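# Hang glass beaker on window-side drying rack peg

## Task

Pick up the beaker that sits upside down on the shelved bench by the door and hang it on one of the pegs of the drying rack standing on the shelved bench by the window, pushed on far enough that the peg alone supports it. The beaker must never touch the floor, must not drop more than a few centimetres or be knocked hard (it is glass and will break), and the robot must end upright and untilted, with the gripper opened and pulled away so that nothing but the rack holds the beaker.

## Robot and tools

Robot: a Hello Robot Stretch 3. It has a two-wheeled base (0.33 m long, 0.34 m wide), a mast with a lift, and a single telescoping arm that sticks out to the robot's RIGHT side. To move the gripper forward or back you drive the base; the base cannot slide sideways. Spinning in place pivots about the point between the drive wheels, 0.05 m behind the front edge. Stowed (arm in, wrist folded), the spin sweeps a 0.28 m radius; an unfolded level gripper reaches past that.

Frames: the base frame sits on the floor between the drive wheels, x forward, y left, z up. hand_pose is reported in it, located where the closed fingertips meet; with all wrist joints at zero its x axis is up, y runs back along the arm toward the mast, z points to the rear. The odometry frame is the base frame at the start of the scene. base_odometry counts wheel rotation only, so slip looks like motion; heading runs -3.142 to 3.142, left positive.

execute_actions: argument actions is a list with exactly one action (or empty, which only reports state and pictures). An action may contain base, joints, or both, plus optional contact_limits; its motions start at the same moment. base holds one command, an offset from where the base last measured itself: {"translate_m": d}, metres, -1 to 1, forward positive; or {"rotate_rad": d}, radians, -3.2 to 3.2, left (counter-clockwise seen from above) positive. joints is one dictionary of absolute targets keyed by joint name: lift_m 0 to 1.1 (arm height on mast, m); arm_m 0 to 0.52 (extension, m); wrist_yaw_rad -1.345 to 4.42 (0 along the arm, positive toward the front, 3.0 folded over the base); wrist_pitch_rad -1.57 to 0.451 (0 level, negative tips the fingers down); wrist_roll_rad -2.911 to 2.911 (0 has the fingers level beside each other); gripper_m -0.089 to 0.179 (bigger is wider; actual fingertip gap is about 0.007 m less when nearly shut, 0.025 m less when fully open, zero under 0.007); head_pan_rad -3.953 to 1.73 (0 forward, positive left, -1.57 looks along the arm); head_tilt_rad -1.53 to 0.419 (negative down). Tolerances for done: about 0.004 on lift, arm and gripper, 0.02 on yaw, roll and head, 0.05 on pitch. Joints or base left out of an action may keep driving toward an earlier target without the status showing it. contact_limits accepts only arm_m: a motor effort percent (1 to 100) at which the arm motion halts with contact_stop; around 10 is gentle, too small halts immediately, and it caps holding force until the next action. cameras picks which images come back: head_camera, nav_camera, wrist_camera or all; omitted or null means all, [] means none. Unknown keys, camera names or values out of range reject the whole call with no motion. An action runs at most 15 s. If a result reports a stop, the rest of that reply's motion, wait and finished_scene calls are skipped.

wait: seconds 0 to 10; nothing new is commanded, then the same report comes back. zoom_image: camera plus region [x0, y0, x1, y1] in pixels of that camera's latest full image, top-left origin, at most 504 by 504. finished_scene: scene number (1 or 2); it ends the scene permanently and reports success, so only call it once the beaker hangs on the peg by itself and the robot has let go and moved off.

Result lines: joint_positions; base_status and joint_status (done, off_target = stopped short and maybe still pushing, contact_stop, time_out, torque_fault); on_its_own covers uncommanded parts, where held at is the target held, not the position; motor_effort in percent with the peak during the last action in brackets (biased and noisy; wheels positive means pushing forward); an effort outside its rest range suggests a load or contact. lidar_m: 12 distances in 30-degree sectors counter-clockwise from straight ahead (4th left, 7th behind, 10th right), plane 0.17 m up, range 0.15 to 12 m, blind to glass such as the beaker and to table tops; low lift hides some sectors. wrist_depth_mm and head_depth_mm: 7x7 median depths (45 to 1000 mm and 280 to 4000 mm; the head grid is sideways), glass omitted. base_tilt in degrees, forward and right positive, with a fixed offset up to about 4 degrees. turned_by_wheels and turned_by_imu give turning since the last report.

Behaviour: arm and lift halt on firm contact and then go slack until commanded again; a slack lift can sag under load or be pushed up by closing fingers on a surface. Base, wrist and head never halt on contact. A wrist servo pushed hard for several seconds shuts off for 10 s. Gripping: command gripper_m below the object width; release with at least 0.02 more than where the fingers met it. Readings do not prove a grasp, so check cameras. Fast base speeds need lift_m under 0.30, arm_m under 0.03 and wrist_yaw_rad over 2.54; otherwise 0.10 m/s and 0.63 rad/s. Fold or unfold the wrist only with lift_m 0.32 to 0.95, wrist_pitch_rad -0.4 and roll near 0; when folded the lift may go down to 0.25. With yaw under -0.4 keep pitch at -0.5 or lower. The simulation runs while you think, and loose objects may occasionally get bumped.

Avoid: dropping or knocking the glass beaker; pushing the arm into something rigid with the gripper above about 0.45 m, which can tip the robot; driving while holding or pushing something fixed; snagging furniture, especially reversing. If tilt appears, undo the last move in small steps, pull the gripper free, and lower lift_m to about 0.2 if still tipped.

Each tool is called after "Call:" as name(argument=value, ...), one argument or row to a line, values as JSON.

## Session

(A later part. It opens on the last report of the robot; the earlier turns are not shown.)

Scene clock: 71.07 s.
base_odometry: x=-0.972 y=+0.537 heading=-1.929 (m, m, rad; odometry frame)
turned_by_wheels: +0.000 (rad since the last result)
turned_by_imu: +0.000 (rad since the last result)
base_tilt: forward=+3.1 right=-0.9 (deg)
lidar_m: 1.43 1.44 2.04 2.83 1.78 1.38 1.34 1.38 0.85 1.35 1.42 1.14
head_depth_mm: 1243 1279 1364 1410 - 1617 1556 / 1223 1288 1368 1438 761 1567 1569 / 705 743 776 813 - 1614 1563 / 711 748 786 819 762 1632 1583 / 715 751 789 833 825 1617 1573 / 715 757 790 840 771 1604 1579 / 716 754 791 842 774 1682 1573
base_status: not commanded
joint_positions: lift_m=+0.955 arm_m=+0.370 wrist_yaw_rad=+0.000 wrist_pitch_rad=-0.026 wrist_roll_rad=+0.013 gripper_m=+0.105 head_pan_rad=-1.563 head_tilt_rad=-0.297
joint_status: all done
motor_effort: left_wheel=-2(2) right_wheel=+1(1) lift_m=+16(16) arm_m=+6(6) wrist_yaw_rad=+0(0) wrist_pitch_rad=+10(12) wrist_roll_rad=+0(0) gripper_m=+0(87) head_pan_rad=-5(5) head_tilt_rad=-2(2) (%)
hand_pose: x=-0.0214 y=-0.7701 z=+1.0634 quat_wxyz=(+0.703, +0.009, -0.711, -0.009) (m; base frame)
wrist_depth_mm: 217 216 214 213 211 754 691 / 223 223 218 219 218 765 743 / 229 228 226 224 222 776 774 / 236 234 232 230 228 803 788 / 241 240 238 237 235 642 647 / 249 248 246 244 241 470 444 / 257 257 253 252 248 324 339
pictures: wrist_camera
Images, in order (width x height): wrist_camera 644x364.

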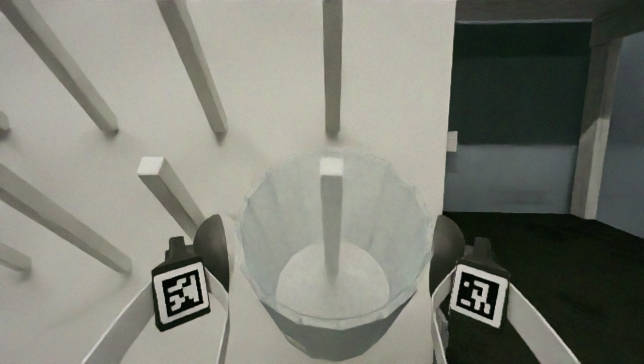

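Call:
execute_actions(
  actions=[
    {"joints":{"arm_m":0.09}},
  ],
  cameras=["head_camera","wrist_camera"],
)

Scene clock: 74.53 s.
base_odometry: x=-0.972 y=+0.537 heading=-1.929 (m, m, rad; odometry frame)
turned_by_wheels: +0.000 (rad since the last result)
turned_by_imu: +0.000 (rad since the last result)
base_tilt: forward=+3.1 right=-0.9 (deg)
lidar_m: 1.44 1.44 2.04 2.83 1.79 1.38 1.33 1.38 0.85 1.35 1.42 1.14
head_depth_mm: 1251 1278 1363 1367 856 - - / 1230 1281 1369 1353 898 - - / 707 746 777 827 861 - - / 712 747 783 832 856 1584 1554 / 714 750 789 837 862 1609 1569 / 717 753 789 834 769 1627 1569 / 717 750 793 842 774 1696 1575
base_status: not commanded
joint_positions: lift_m=+0.955 arm_m=+0.090 wrist_yaw_rad=+0.000 wrist_pitch_rad=-0.024 wrist_roll_rad=+0.013 gripper_m=+0.105 head_pan_rad=-1.563 head_tilt_rad=-0.297
joint_status: all done
motor_effort: left_wheel=-2(2) right_wheel=+1(1) lift_m=+16(16) arm_m=-7(5) wrist_yaw_rad=+0(0) wrist_pitch_rad=+10(10) wrist_roll_rad=+1(0) gripper_m=+1(1) head_pan_rad=-5(4) head_tilt_rad=-3(3) (%)
hand_pose: x=-0.0215 y=-0.4909 z=+1.0637 quat_wxyz=(+0.703, +0.009, -0.711, -0.009) (m; base frame)
wrist_depth_mm: 828 473 468 463 839 775 - / - 485 480 484 - - - / - 506 494 488 - - - / - 517 509 506 - - - / 641 525 527 518 653 653 649 / 425 421 418 417 421 479 447 / 439 432 425 377 375 375 354
pictures: head_camera (sideways: a quarter turn clockwise sets it upright), wrist_camera
Images, in order (width x height): head_camera 896x504, wrist_camera 644x364.

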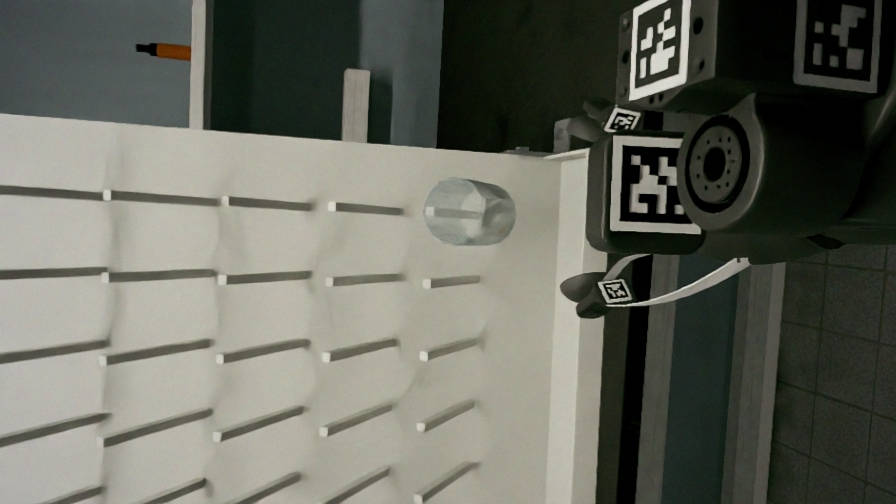

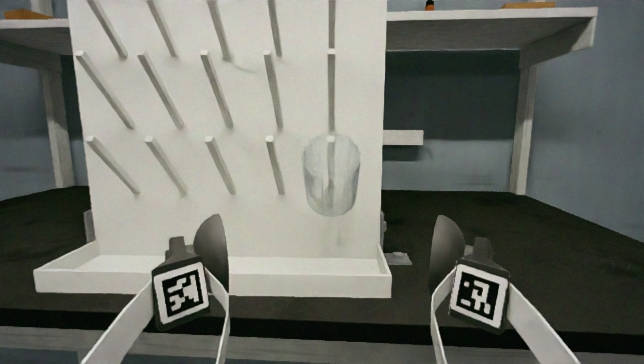

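Call:
finished_scene(
  scene=2,
)

The scene is finished: the task was done.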